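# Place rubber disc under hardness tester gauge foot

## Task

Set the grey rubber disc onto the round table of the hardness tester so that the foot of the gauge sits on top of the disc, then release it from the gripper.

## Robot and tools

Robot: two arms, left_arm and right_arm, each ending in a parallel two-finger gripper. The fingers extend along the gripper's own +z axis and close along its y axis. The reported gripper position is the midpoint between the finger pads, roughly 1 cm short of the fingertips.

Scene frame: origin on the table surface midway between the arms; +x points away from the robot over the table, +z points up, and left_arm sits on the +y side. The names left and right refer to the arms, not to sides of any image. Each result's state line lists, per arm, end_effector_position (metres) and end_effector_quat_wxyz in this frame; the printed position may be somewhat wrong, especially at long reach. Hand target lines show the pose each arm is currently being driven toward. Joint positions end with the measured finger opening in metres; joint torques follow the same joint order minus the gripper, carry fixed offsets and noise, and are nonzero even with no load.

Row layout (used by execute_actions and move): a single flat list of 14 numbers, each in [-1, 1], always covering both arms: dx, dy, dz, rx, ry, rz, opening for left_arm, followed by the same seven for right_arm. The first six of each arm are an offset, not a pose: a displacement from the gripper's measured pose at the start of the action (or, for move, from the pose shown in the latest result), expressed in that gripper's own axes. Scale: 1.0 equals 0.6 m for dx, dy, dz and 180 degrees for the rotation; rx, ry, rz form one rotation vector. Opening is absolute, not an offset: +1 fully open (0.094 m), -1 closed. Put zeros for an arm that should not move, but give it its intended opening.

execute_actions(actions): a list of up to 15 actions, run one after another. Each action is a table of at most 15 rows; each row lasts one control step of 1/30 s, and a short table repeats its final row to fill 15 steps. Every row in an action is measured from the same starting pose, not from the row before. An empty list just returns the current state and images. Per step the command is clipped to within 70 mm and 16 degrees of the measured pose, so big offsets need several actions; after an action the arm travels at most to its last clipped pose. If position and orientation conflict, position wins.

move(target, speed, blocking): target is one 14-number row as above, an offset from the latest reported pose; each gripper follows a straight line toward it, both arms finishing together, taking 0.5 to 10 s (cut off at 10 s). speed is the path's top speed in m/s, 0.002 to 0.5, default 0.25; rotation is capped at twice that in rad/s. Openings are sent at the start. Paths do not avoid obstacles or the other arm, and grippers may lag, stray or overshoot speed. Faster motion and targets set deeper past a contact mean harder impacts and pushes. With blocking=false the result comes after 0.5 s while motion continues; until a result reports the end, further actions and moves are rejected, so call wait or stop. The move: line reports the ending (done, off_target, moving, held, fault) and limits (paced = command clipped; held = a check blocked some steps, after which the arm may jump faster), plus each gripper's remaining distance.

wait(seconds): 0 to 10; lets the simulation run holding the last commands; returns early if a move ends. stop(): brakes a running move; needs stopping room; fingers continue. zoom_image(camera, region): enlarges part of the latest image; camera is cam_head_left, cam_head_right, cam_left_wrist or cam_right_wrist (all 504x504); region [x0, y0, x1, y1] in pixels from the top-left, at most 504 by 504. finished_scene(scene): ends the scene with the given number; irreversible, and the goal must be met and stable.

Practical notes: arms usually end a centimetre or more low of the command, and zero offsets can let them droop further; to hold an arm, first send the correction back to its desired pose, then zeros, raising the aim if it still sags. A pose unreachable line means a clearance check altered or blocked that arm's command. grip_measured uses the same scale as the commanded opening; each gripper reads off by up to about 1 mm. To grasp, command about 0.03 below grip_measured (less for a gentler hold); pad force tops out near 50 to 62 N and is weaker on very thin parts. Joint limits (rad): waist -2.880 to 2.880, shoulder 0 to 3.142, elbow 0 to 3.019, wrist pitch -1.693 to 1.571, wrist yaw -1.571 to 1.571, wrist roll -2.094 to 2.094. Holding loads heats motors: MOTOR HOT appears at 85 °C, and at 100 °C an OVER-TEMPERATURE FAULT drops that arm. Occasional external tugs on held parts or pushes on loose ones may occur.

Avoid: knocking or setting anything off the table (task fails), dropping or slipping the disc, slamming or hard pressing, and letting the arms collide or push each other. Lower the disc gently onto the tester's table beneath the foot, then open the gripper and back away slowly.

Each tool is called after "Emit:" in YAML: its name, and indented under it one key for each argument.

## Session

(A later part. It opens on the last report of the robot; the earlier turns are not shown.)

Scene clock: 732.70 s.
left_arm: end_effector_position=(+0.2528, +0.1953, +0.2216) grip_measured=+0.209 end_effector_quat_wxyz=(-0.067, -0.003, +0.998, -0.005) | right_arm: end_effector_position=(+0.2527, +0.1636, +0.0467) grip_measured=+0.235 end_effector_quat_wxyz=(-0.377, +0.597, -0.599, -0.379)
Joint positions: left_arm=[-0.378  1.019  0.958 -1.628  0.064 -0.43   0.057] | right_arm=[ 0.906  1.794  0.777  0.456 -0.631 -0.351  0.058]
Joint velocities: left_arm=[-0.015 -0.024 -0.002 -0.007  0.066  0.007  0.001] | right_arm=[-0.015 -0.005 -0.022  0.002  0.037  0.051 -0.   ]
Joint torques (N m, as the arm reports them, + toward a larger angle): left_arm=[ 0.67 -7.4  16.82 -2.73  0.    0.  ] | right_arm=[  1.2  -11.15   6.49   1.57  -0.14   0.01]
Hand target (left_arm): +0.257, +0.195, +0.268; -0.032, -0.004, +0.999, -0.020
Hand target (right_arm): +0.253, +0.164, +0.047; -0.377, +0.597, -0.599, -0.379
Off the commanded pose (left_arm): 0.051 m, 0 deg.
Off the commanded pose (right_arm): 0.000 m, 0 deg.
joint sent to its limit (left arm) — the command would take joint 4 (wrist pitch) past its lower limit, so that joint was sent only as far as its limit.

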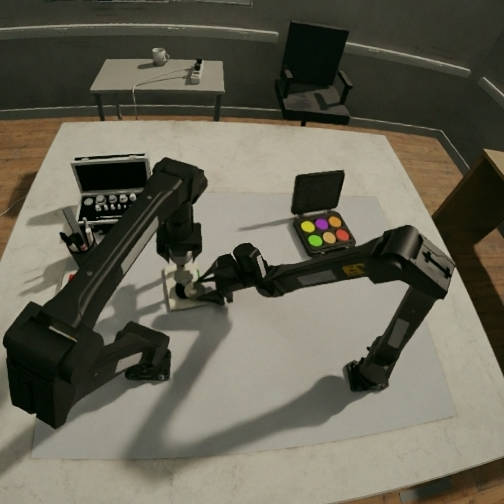

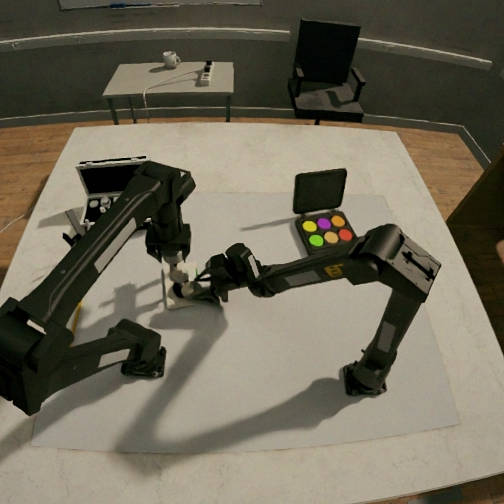

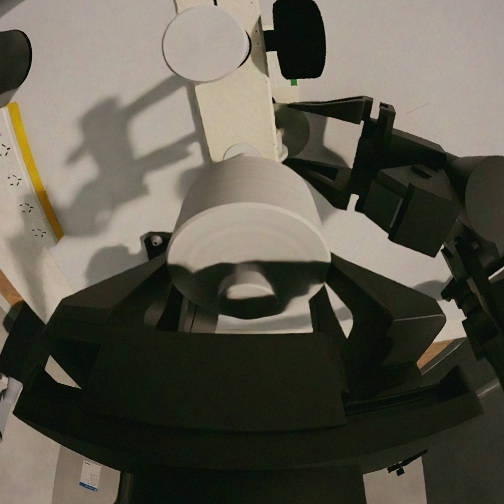

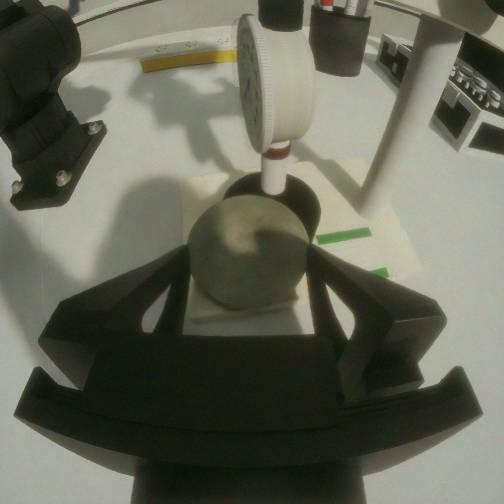

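Emit:
execute_actions:
  actions:
    - [[0,0,-0.085,0,0,0,0.1,-0.0287,-0.0133,0.0511,0,0,0,0.15]]
    - [[0,0,-0.085,0,0,0,0.1,0,0,0,0,0,0,0.15]]

Scene clock: 739.47 s.
left_arm: end_effector_position=(+0.2528, +0.1952, +0.2216) grip_measured=+0.209 end_effector_quat_wxyz=(-0.067, -0.003, +0.998, -0.005) | right_arm: end_effector_position=(+0.2550, +0.1917, +0.0487) grip_measured=+0.235 end_effector_quat_wxyz=(-0.377, +0.600, -0.596, -0.378)
Joint positions: left_arm=[-0.378  1.019  0.958 -1.628  0.064 -0.43   0.057] | right_arm=[ 0.941  1.828  0.846  0.432 -0.604 -0.337  0.058]
Joint velocities: left_arm=[-0.005 -0.015 -0.012 -0.007  0.066 -0.022 -0.   ] | right_arm=[ 0.005 -0.015 -0.012 -0.007  0.037  0.037  0.001]
Joint torques (N m, as the arm reports them, + toward a larger angle): left_arm=[ 0.69 -7.45 16.82 -2.73  0.01  0.  ] | right_arm=[  1.22 -11.82   6.78   1.57  -0.13   0.02]
Hand target (left_arm): +0.257, +0.195, +0.268; -0.032, -0.004, +0.999, -0.020
Hand target (right_arm): +0.255, +0.192, +0.049; -0.377, +0.600, -0.596, -0.378
Off the commanded pose (left_arm): 0.051 m, 0 deg.
Off the commanded pose (right_arm): 0.000 m, 0 deg.
joint sent to its limit (left arm) — the command would take joint 4 (wrist pitch) past its lower limit, so that joint was sent only as far as its limit.

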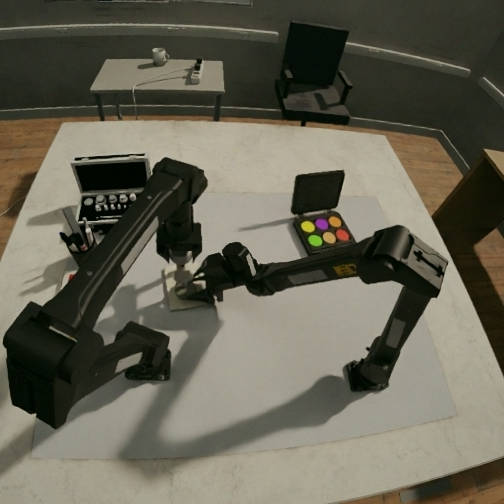

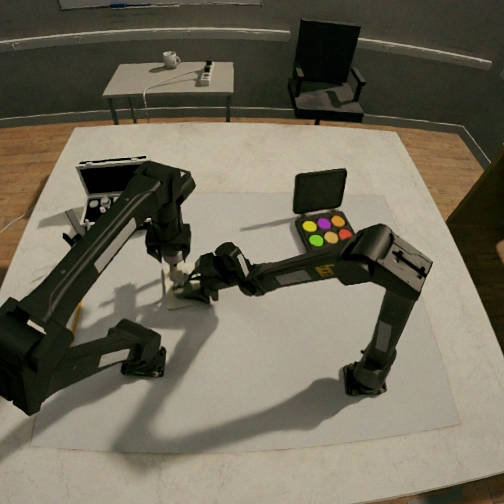

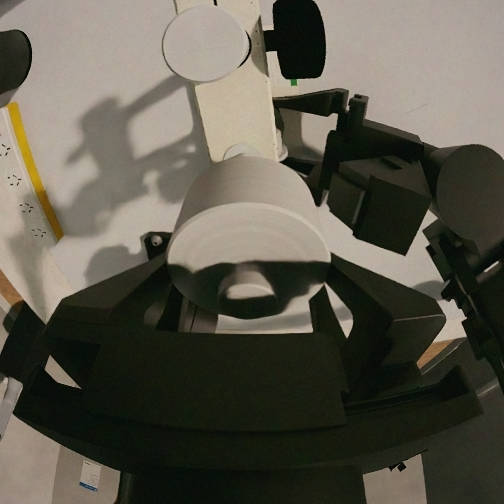

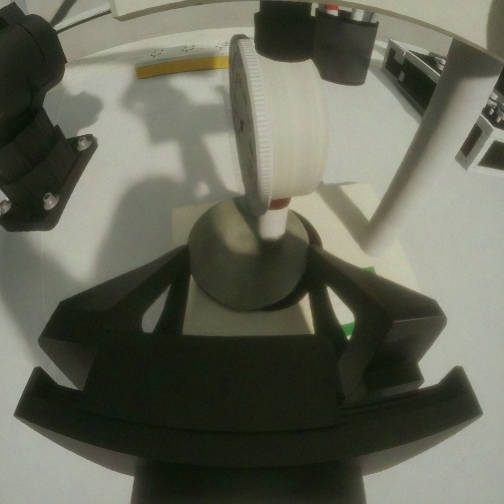

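Emit:
execute_actions:
  actions:
    - [[0,0,-0.085,0,0,0,0.1,0.0155,-0.01,0.0143,0,0,0,0.15]]
    - [[0,0,-0.085,0,0,0,0.1,0,0,0,0,0,0,0.15]]

Scene clock: 744.13 s.
left_arm: end_effector_position=(+0.2528, +0.1952, +0.2216) grip_measured=+0.209 end_effector_quat_wxyz=(-0.067, -0.003, +0.998, -0.005) | right_arm: end_effector_position=(+0.2552, +0.1924, +0.0477) grip_measured=+0.234 end_effector_quat_wxyz=(-0.379, +0.600, -0.593, -0.380)
Joint positions: left_arm=[-0.378  1.019  0.958 -1.628  0.064 -0.43   0.057] | right_arm=[ 0.94   1.836  0.846  0.448 -0.61  -0.337  0.058]
Joint velocities: left_arm=[-0.005 -0.005 -0.002  0.007  0.007  0.007 -0.001] | right_arm=[-0.005  0.015 -0.012 -0.002  0.037 -0.022  0.   ]
Joint torques (N m, as the arm reports them, + toward a larger angle): left_arm=[ 0.66 -7.44 16.82 -2.76  0.    0.01] | right_arm=[  1.23 -11.94   6.71   1.58  -0.13   0.01]
Hand target (left_arm): +0.257, +0.195, +0.268; -0.032, -0.004, +0.999, -0.020
Hand target (right_arm): +0.255, +0.192, +0.047; -0.379, +0.600, -0.593, -0.380
Off the commanded pose (left_arm): 0.051 m, 0 deg.
Off the commanded pose (right_arm): 0.000 m, 0 deg.
joint sent to its limit (left arm) — the command would take joint 4 (wrist pitch) past its lower limit, so that joint was sent only as far as its limit.

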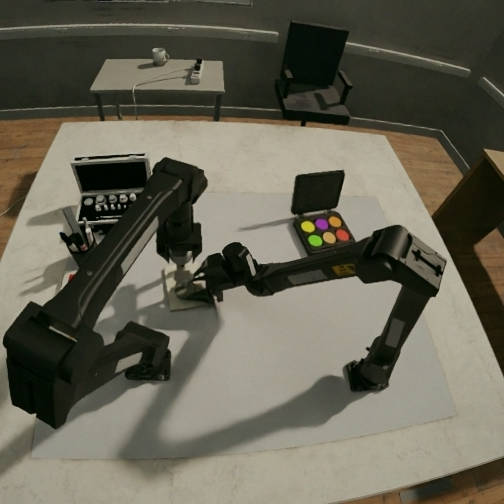

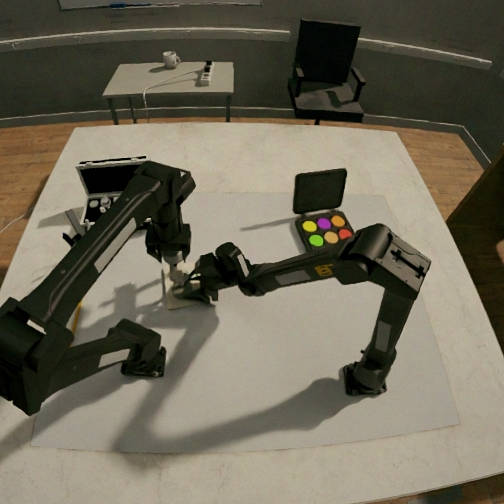

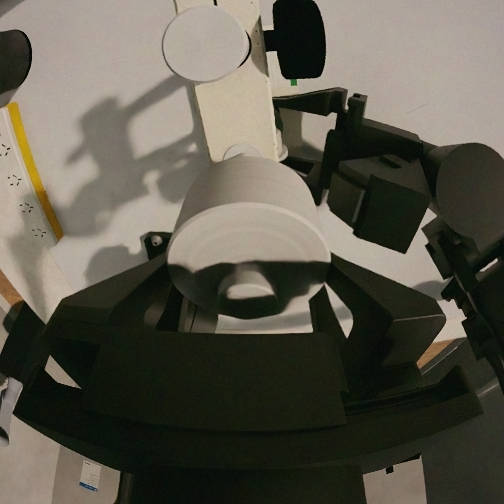

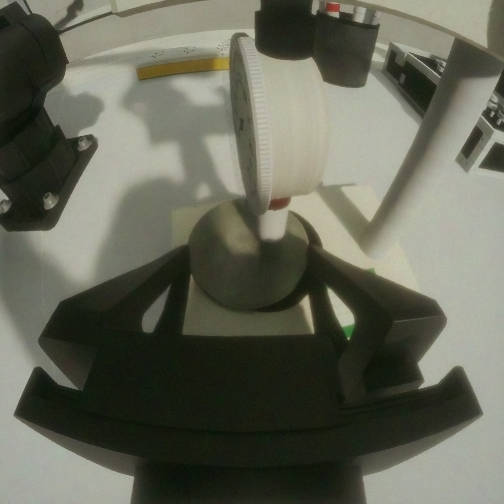

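Emit:
move:
  target: [0, 0, -0.085, 0, 0, 0, 0.1, 0.03, 0, 0.0138, 0, 0, 0, 0.15]
  speed: 0.03

Scene clock: 748.97 s.
left_arm: end_effector_position=(+0.2526, +0.1952, +0.2193) grip_measured=+0.209 end_effector_quat_wxyz=(-0.072, -0.004, +0.997, -0.004) | right_arm: end_effector_position=(+0.2568, +0.1954, +0.0477) grip_measured=+0.234 end_effector_quat_wxyz=(-0.391, +0.600, -0.583, -0.383)
Joint positions: left_arm=[-0.377  1.026  0.956 -1.628  0.067 -0.428  0.057] | right_arm=[ 0.94   1.852  0.846  0.495 -0.615 -0.337  0.058]
Joint velocities: left_arm=[-0.015 -0.005  0.007  0.002 -0.022  0.022 -0.001] | right_arm=[-0.005 -0.015 -0.007  0.017 -0.007 -0.037  0.001]
Joint torques (N m, as the arm reports them, + toward a larger angle): left_arm=[ 0.58 -8.08 16.7  -2.89 -0.09 -0.01] | right_arm=[ 1.25 -9.27  6.18  1.88  0.03  0.02]
Hand target (left_arm): +0.257, +0.195, +0.267; -0.032, -0.004, +0.999, -0.020
Hand target (right_arm): +0.255, +0.192, +0.028; -0.379, +0.600, -0.593, -0.380
Off the commanded pose (left_arm): 0.053 m, 1 deg.
Off the commanded pose (right_arm): 0.020 m, 2 deg.
joint sent to its limit (left arm) — the command would take joint 4 (wrist pitch) past its lower limit, so that joint was sent only as far as its limit.
move: off_target (left_arm, right_arm)

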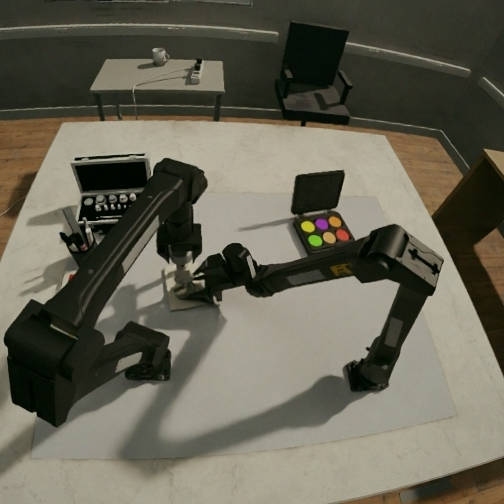

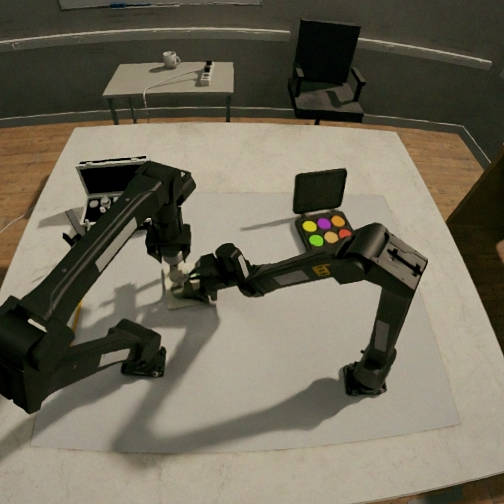

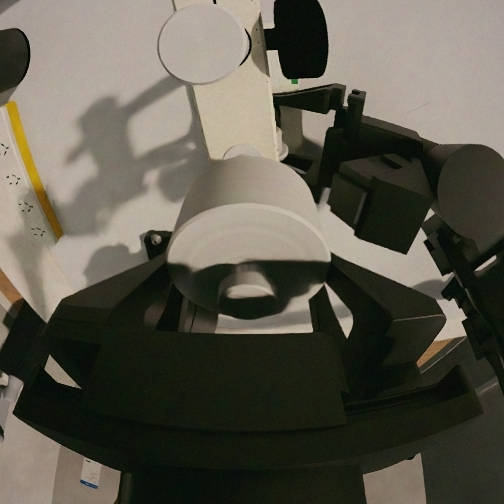

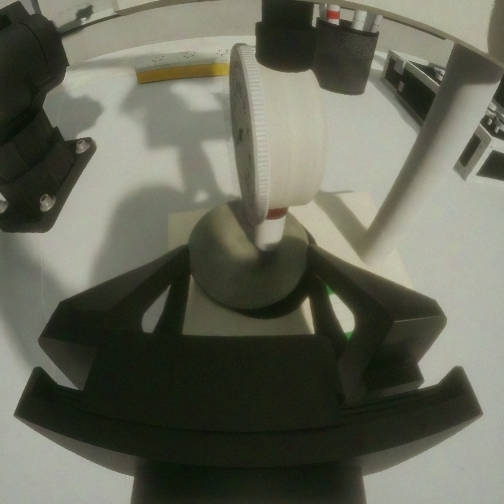

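Emit:
execute_actions:
  actions:
    - [[0,0,-0.085,0,0,0,0.1,0,0,0,0,0,0,1]]
    - [[0,0,-0.085,0,0,0,0.1,0,0,0,0,0,0,1]]

Scene clock: 752.87 s.
left_arm: end_effector_position=(+0.2527, +0.1952, +0.2195) grip_measured=+0.209 end_effector_quat_wxyz=(-0.072, -0.003, +0.997, -0.005) | right_arm: end_effector_position=(+0.2566, +0.1952, +0.0476) grip_measured=+1.000 end_effector_quat_wxyz=(-0.391, +0.600, -0.583, -0.383)
Joint positions: left_arm=[-0.376  1.026  0.956 -1.629  0.068 -0.427  0.057] | right_arm=[ 0.94   1.852  0.845  0.495 -0.615 -0.337  0.094]
Joint velocities: left_arm=[ 0.005 -0.015 -0.027  0.007 -0.037 -0.051  0.001] | right_arm=[ 0.005  0.005 -0.012  0.007 -0.007 -0.022  0.   ]
Joint torques (N m, as the arm reports them, + toward a larger angle): left_arm=[ 0.71 -7.61 16.77 -2.7  -0.02  0.01] | right_arm=[  1.34 -11.8    6.63   1.6   -0.13   0.03]
Hand target (left_arm): +0.258, +0.195, +0.266; -0.036, -0.004, +0.999, -0.020
Hand target (right_arm): +0.257, +0.195, +0.048; -0.391, +0.600, -0.583, -0.383
Off the commanded pose (left_arm): 0.051 m, 0 deg.
Off the commanded pose (right_arm): 0.000 m, 0 deg.
joint sent to its limit (left arm) — the command would take joint 4 (wrist pitch) past its lower limit, so that joint was sent only as far as its limit.

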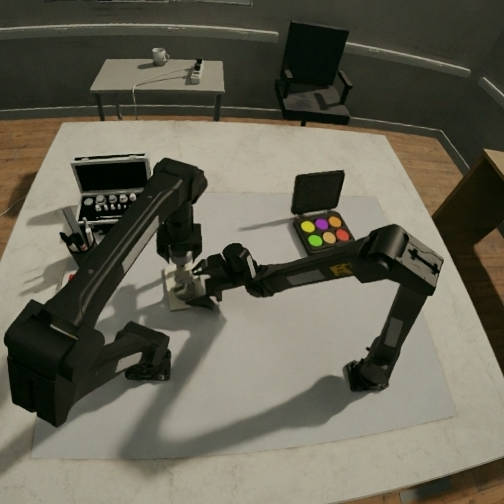

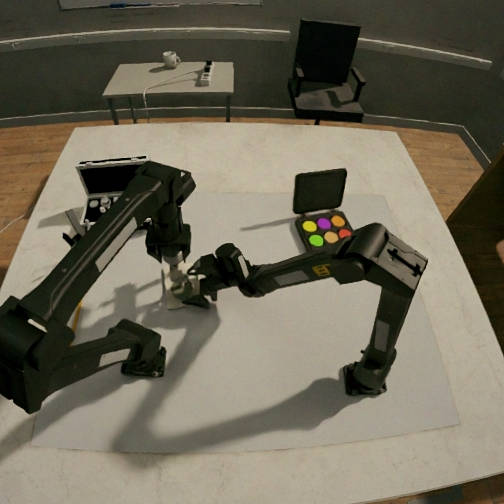

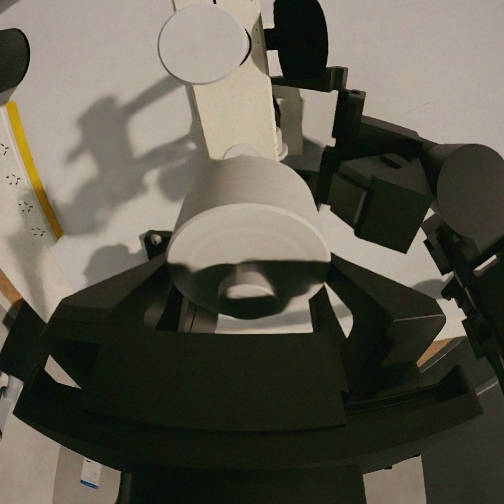

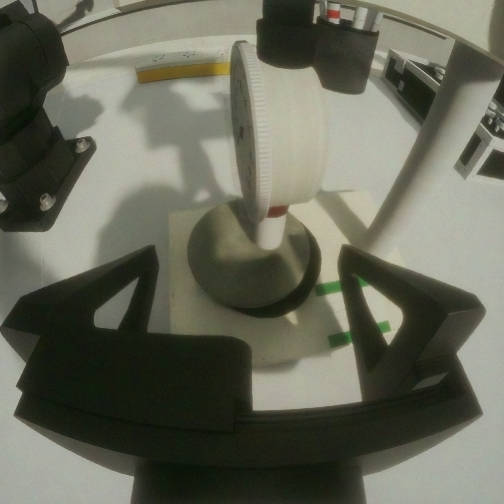

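Emit:
move:
  target: [0, 0, 0.03, 0, 0, 0, 0.1, 0, 0, -0.17, 0, 0, 0, 1]
  speed: 0.08

Scene clock: 757.53 s.
left_arm: end_effector_position=(+0.2529, +0.1952, +0.2115) grip_measured=+0.209 end_effector_quat_wxyz=(-0.069, -0.003, +0.998, -0.006) | right_arm: end_effector_position=(+0.2573, +0.1028, +0.0853) grip_measured=+1.000 end_effector_quat_wxyz=(-0.389, +0.598, -0.586, -0.385)
Joint positions: left_arm=[-0.376  1.023  0.934 -1.601  0.068 -0.427  0.057] | right_arm=[ 0.791  1.622  0.674  0.371 -0.743 -0.429  0.094]
Joint velocities: left_arm=[-0.005 -0.005 -0.007 -0.017 -0.037 -0.022 -0.   ] | right_arm=[-0.024 -0.005  0.007  0.027  0.081  0.007  0.   ]
Joint torques (N m, as the arm reports them, + toward a larger angle): left_arm=[-0.13 -4.21  7.23  1.03  0.12 -0.07] | right_arm=[ 1.17 -9.67  7.05  1.24 -0.31 -0.05]
Hand target (left_arm): +0.250, +0.195, +0.202; -0.073, -0.003, +0.997, -0.005
Hand target (right_arm): +0.258, +0.101, +0.087; -0.391, +0.600, -0.584, -0.383
Off the commanded pose (left_arm): 0.010 m, 0 deg.
Off the commanded pose (right_arm): 0.003 m, 1 deg.
move: done

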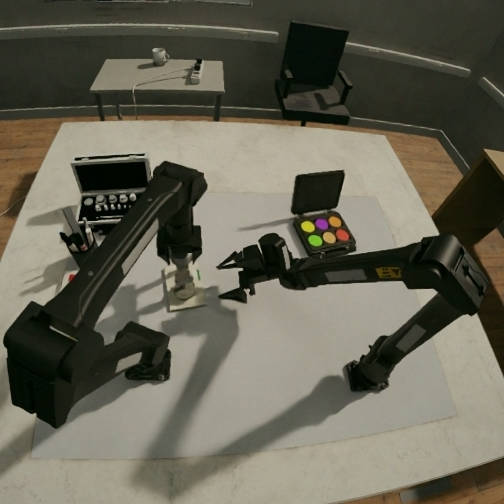

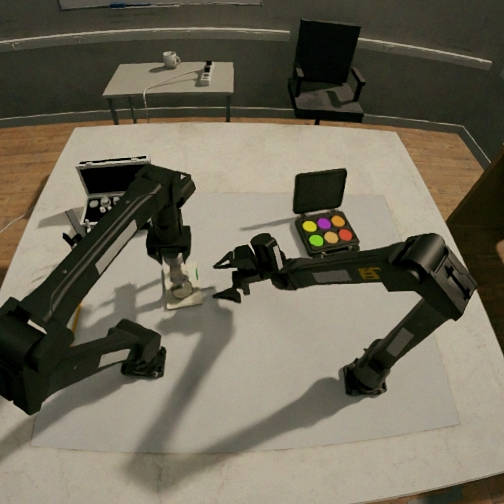

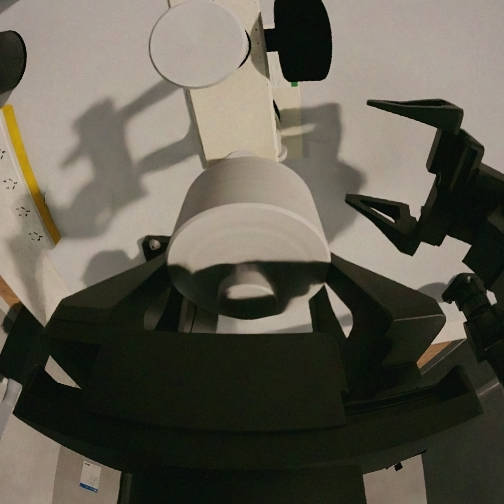

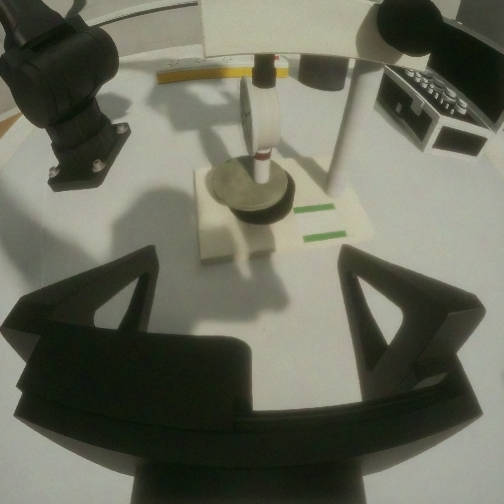

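Emit:
execute_actions:
  actions:
    - [[0,0,0,0,0,0,1,0,0,0,0,0,0,1]]
    - [[0,0,0,0,0,0,1,0,0,0,0,0,0,1]]

Scene clock: 760.53 s.
left_arm: end_effector_position=(+0.2529, +0.1952, +0.2115) grip_measured=+1.000 end_effector_quat_wxyz=(-0.069, -0.003, +0.998, -0.006) | right_arm: end_effector_position=(+0.2573, +0.1028, +0.0853) grip_measured=+1.000 end_effector_quat_wxyz=(-0.389, +0.598, -0.586, -0.384)
Joint positions: left_arm=[-0.376  1.023  0.934 -1.601  0.068 -0.427  0.094] | right_arm=[ 0.791  1.622  0.674  0.371 -0.743 -0.431  0.094]
Joint velocities: left_arm=[-0.005 -0.005  0.017 -0.012  0.007 -0.081  0.   ] | right_arm=[-0.005 -0.005 -0.007  0.002  0.022 -0.007  0.   ]
Joint torques (N m, as the arm reports them, + toward a larger angle): left_arm=[ 0.08 -4.21  9.09  0.2   0.1  -0.02] | right_arm=[ 1.14 -9.14  7.06  1.52 -0.18  0.02]
Hand target (left_arm): +0.253, +0.195, +0.212; -0.069, -0.003, +0.998, -0.006
Hand target (right_arm): +0.257, +0.103, +0.085; -0.389, +0.598, -0.586, -0.384
Off the commanded pose (left_arm): 0.000 m, 0 deg.
Off the commanded pose (right_arm): 0.000 m, 0 deg.

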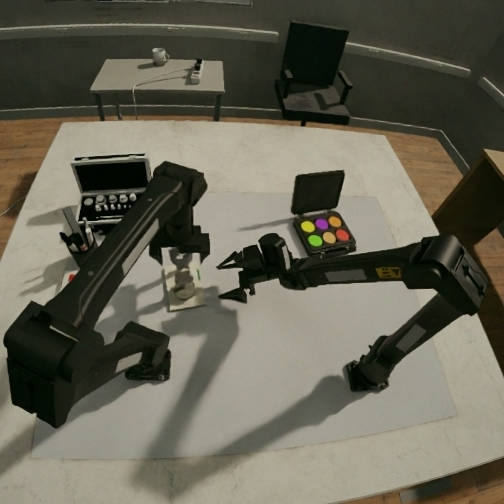

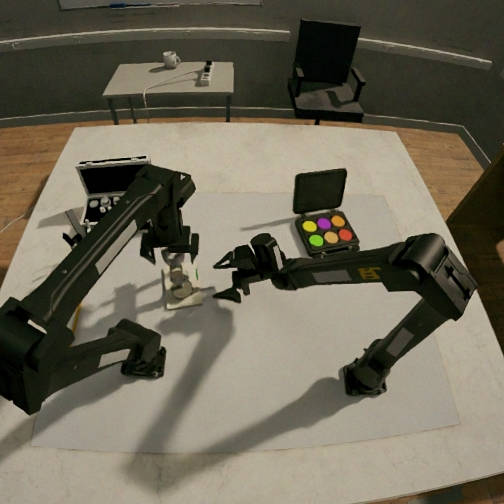

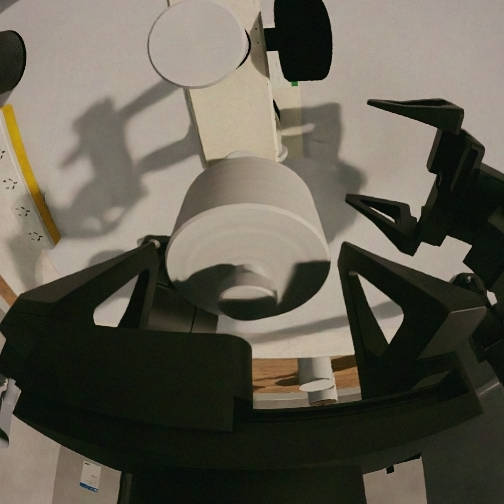

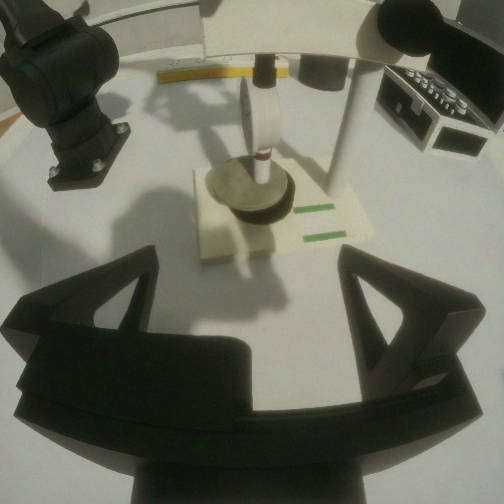

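Emit:
move:
  target: [0, 0, -0.15, 0, 0, 0, 1, 0, 0, 0, 0, 0, 0, 1]
  speed: 0.1

Scene clock: 763.77 s.
left_arm: end_effector_position=(+0.2540, +0.1949, +0.2723) grip_measured=+1.000 end_effector_quat_wxyz=(-0.017, -0.001, +0.999, -0.029) | right_arm: end_effector_position=(+0.2573, +0.1028, +0.0853) grip_measured=+1.000 end_effector_quat_wxyz=(-0.389, +0.598, -0.586, -0.384)
Joint positions: left_arm=[-0.376  0.949  1.053 -1.682  0.067 -0.427  0.094] | right_arm=[ 0.791  1.622  0.674  0.371 -0.743 -0.431  0.094]
Joint velocities: left_arm=[-0.024  0.005 -0.007  0.002  0.007 -0.007  0.   ] | right_arm=[-0.005  0.005  0.007 -0.012  0.022 -0.081  0.   ]
Joint torques (N m, as the arm reports them, + toward a larger angle): left_arm=[ 1.3  -3.67 14.23  0.01 -0.03  0.04] | right_arm=[ 1.25 -9.09  6.97  1.47 -0.18  0.01]
Hand target (left_arm): +0.264, +0.195, +0.299; +0.013, -0.005, +0.999, -0.041
Hand target (right_arm): +0.257, +0.103, +0.085; -0.389, +0.598, -0.586, -0.384
Off the commanded pose (left_arm): 0.030 m, 7 deg.
Off the commanded pose (right_arm): 0.000 m, 0 deg.
joint sent to its limit (left arm) — the command would take joint 4 (wrist pitch) past its lower limit, so that joint was sent only as far as its limit.
move: off_target (left_arm)

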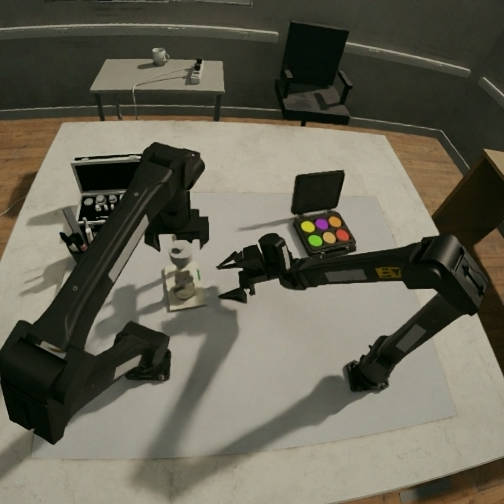

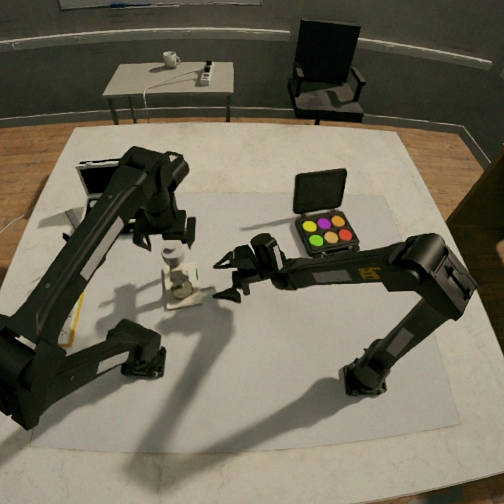

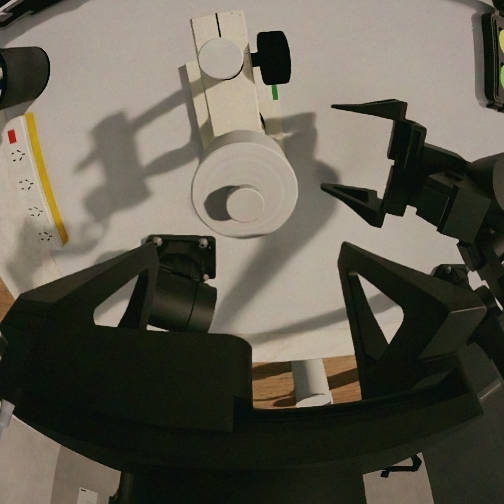

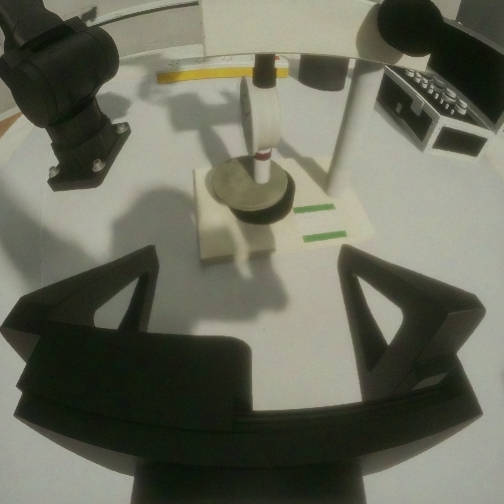

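The disc is resting on the round table with the gauge's foot on it, and both grippers are released. Finishing scene 1.

Emit:
finished_scene:
  scene: 1

The scene is finished: the task was done.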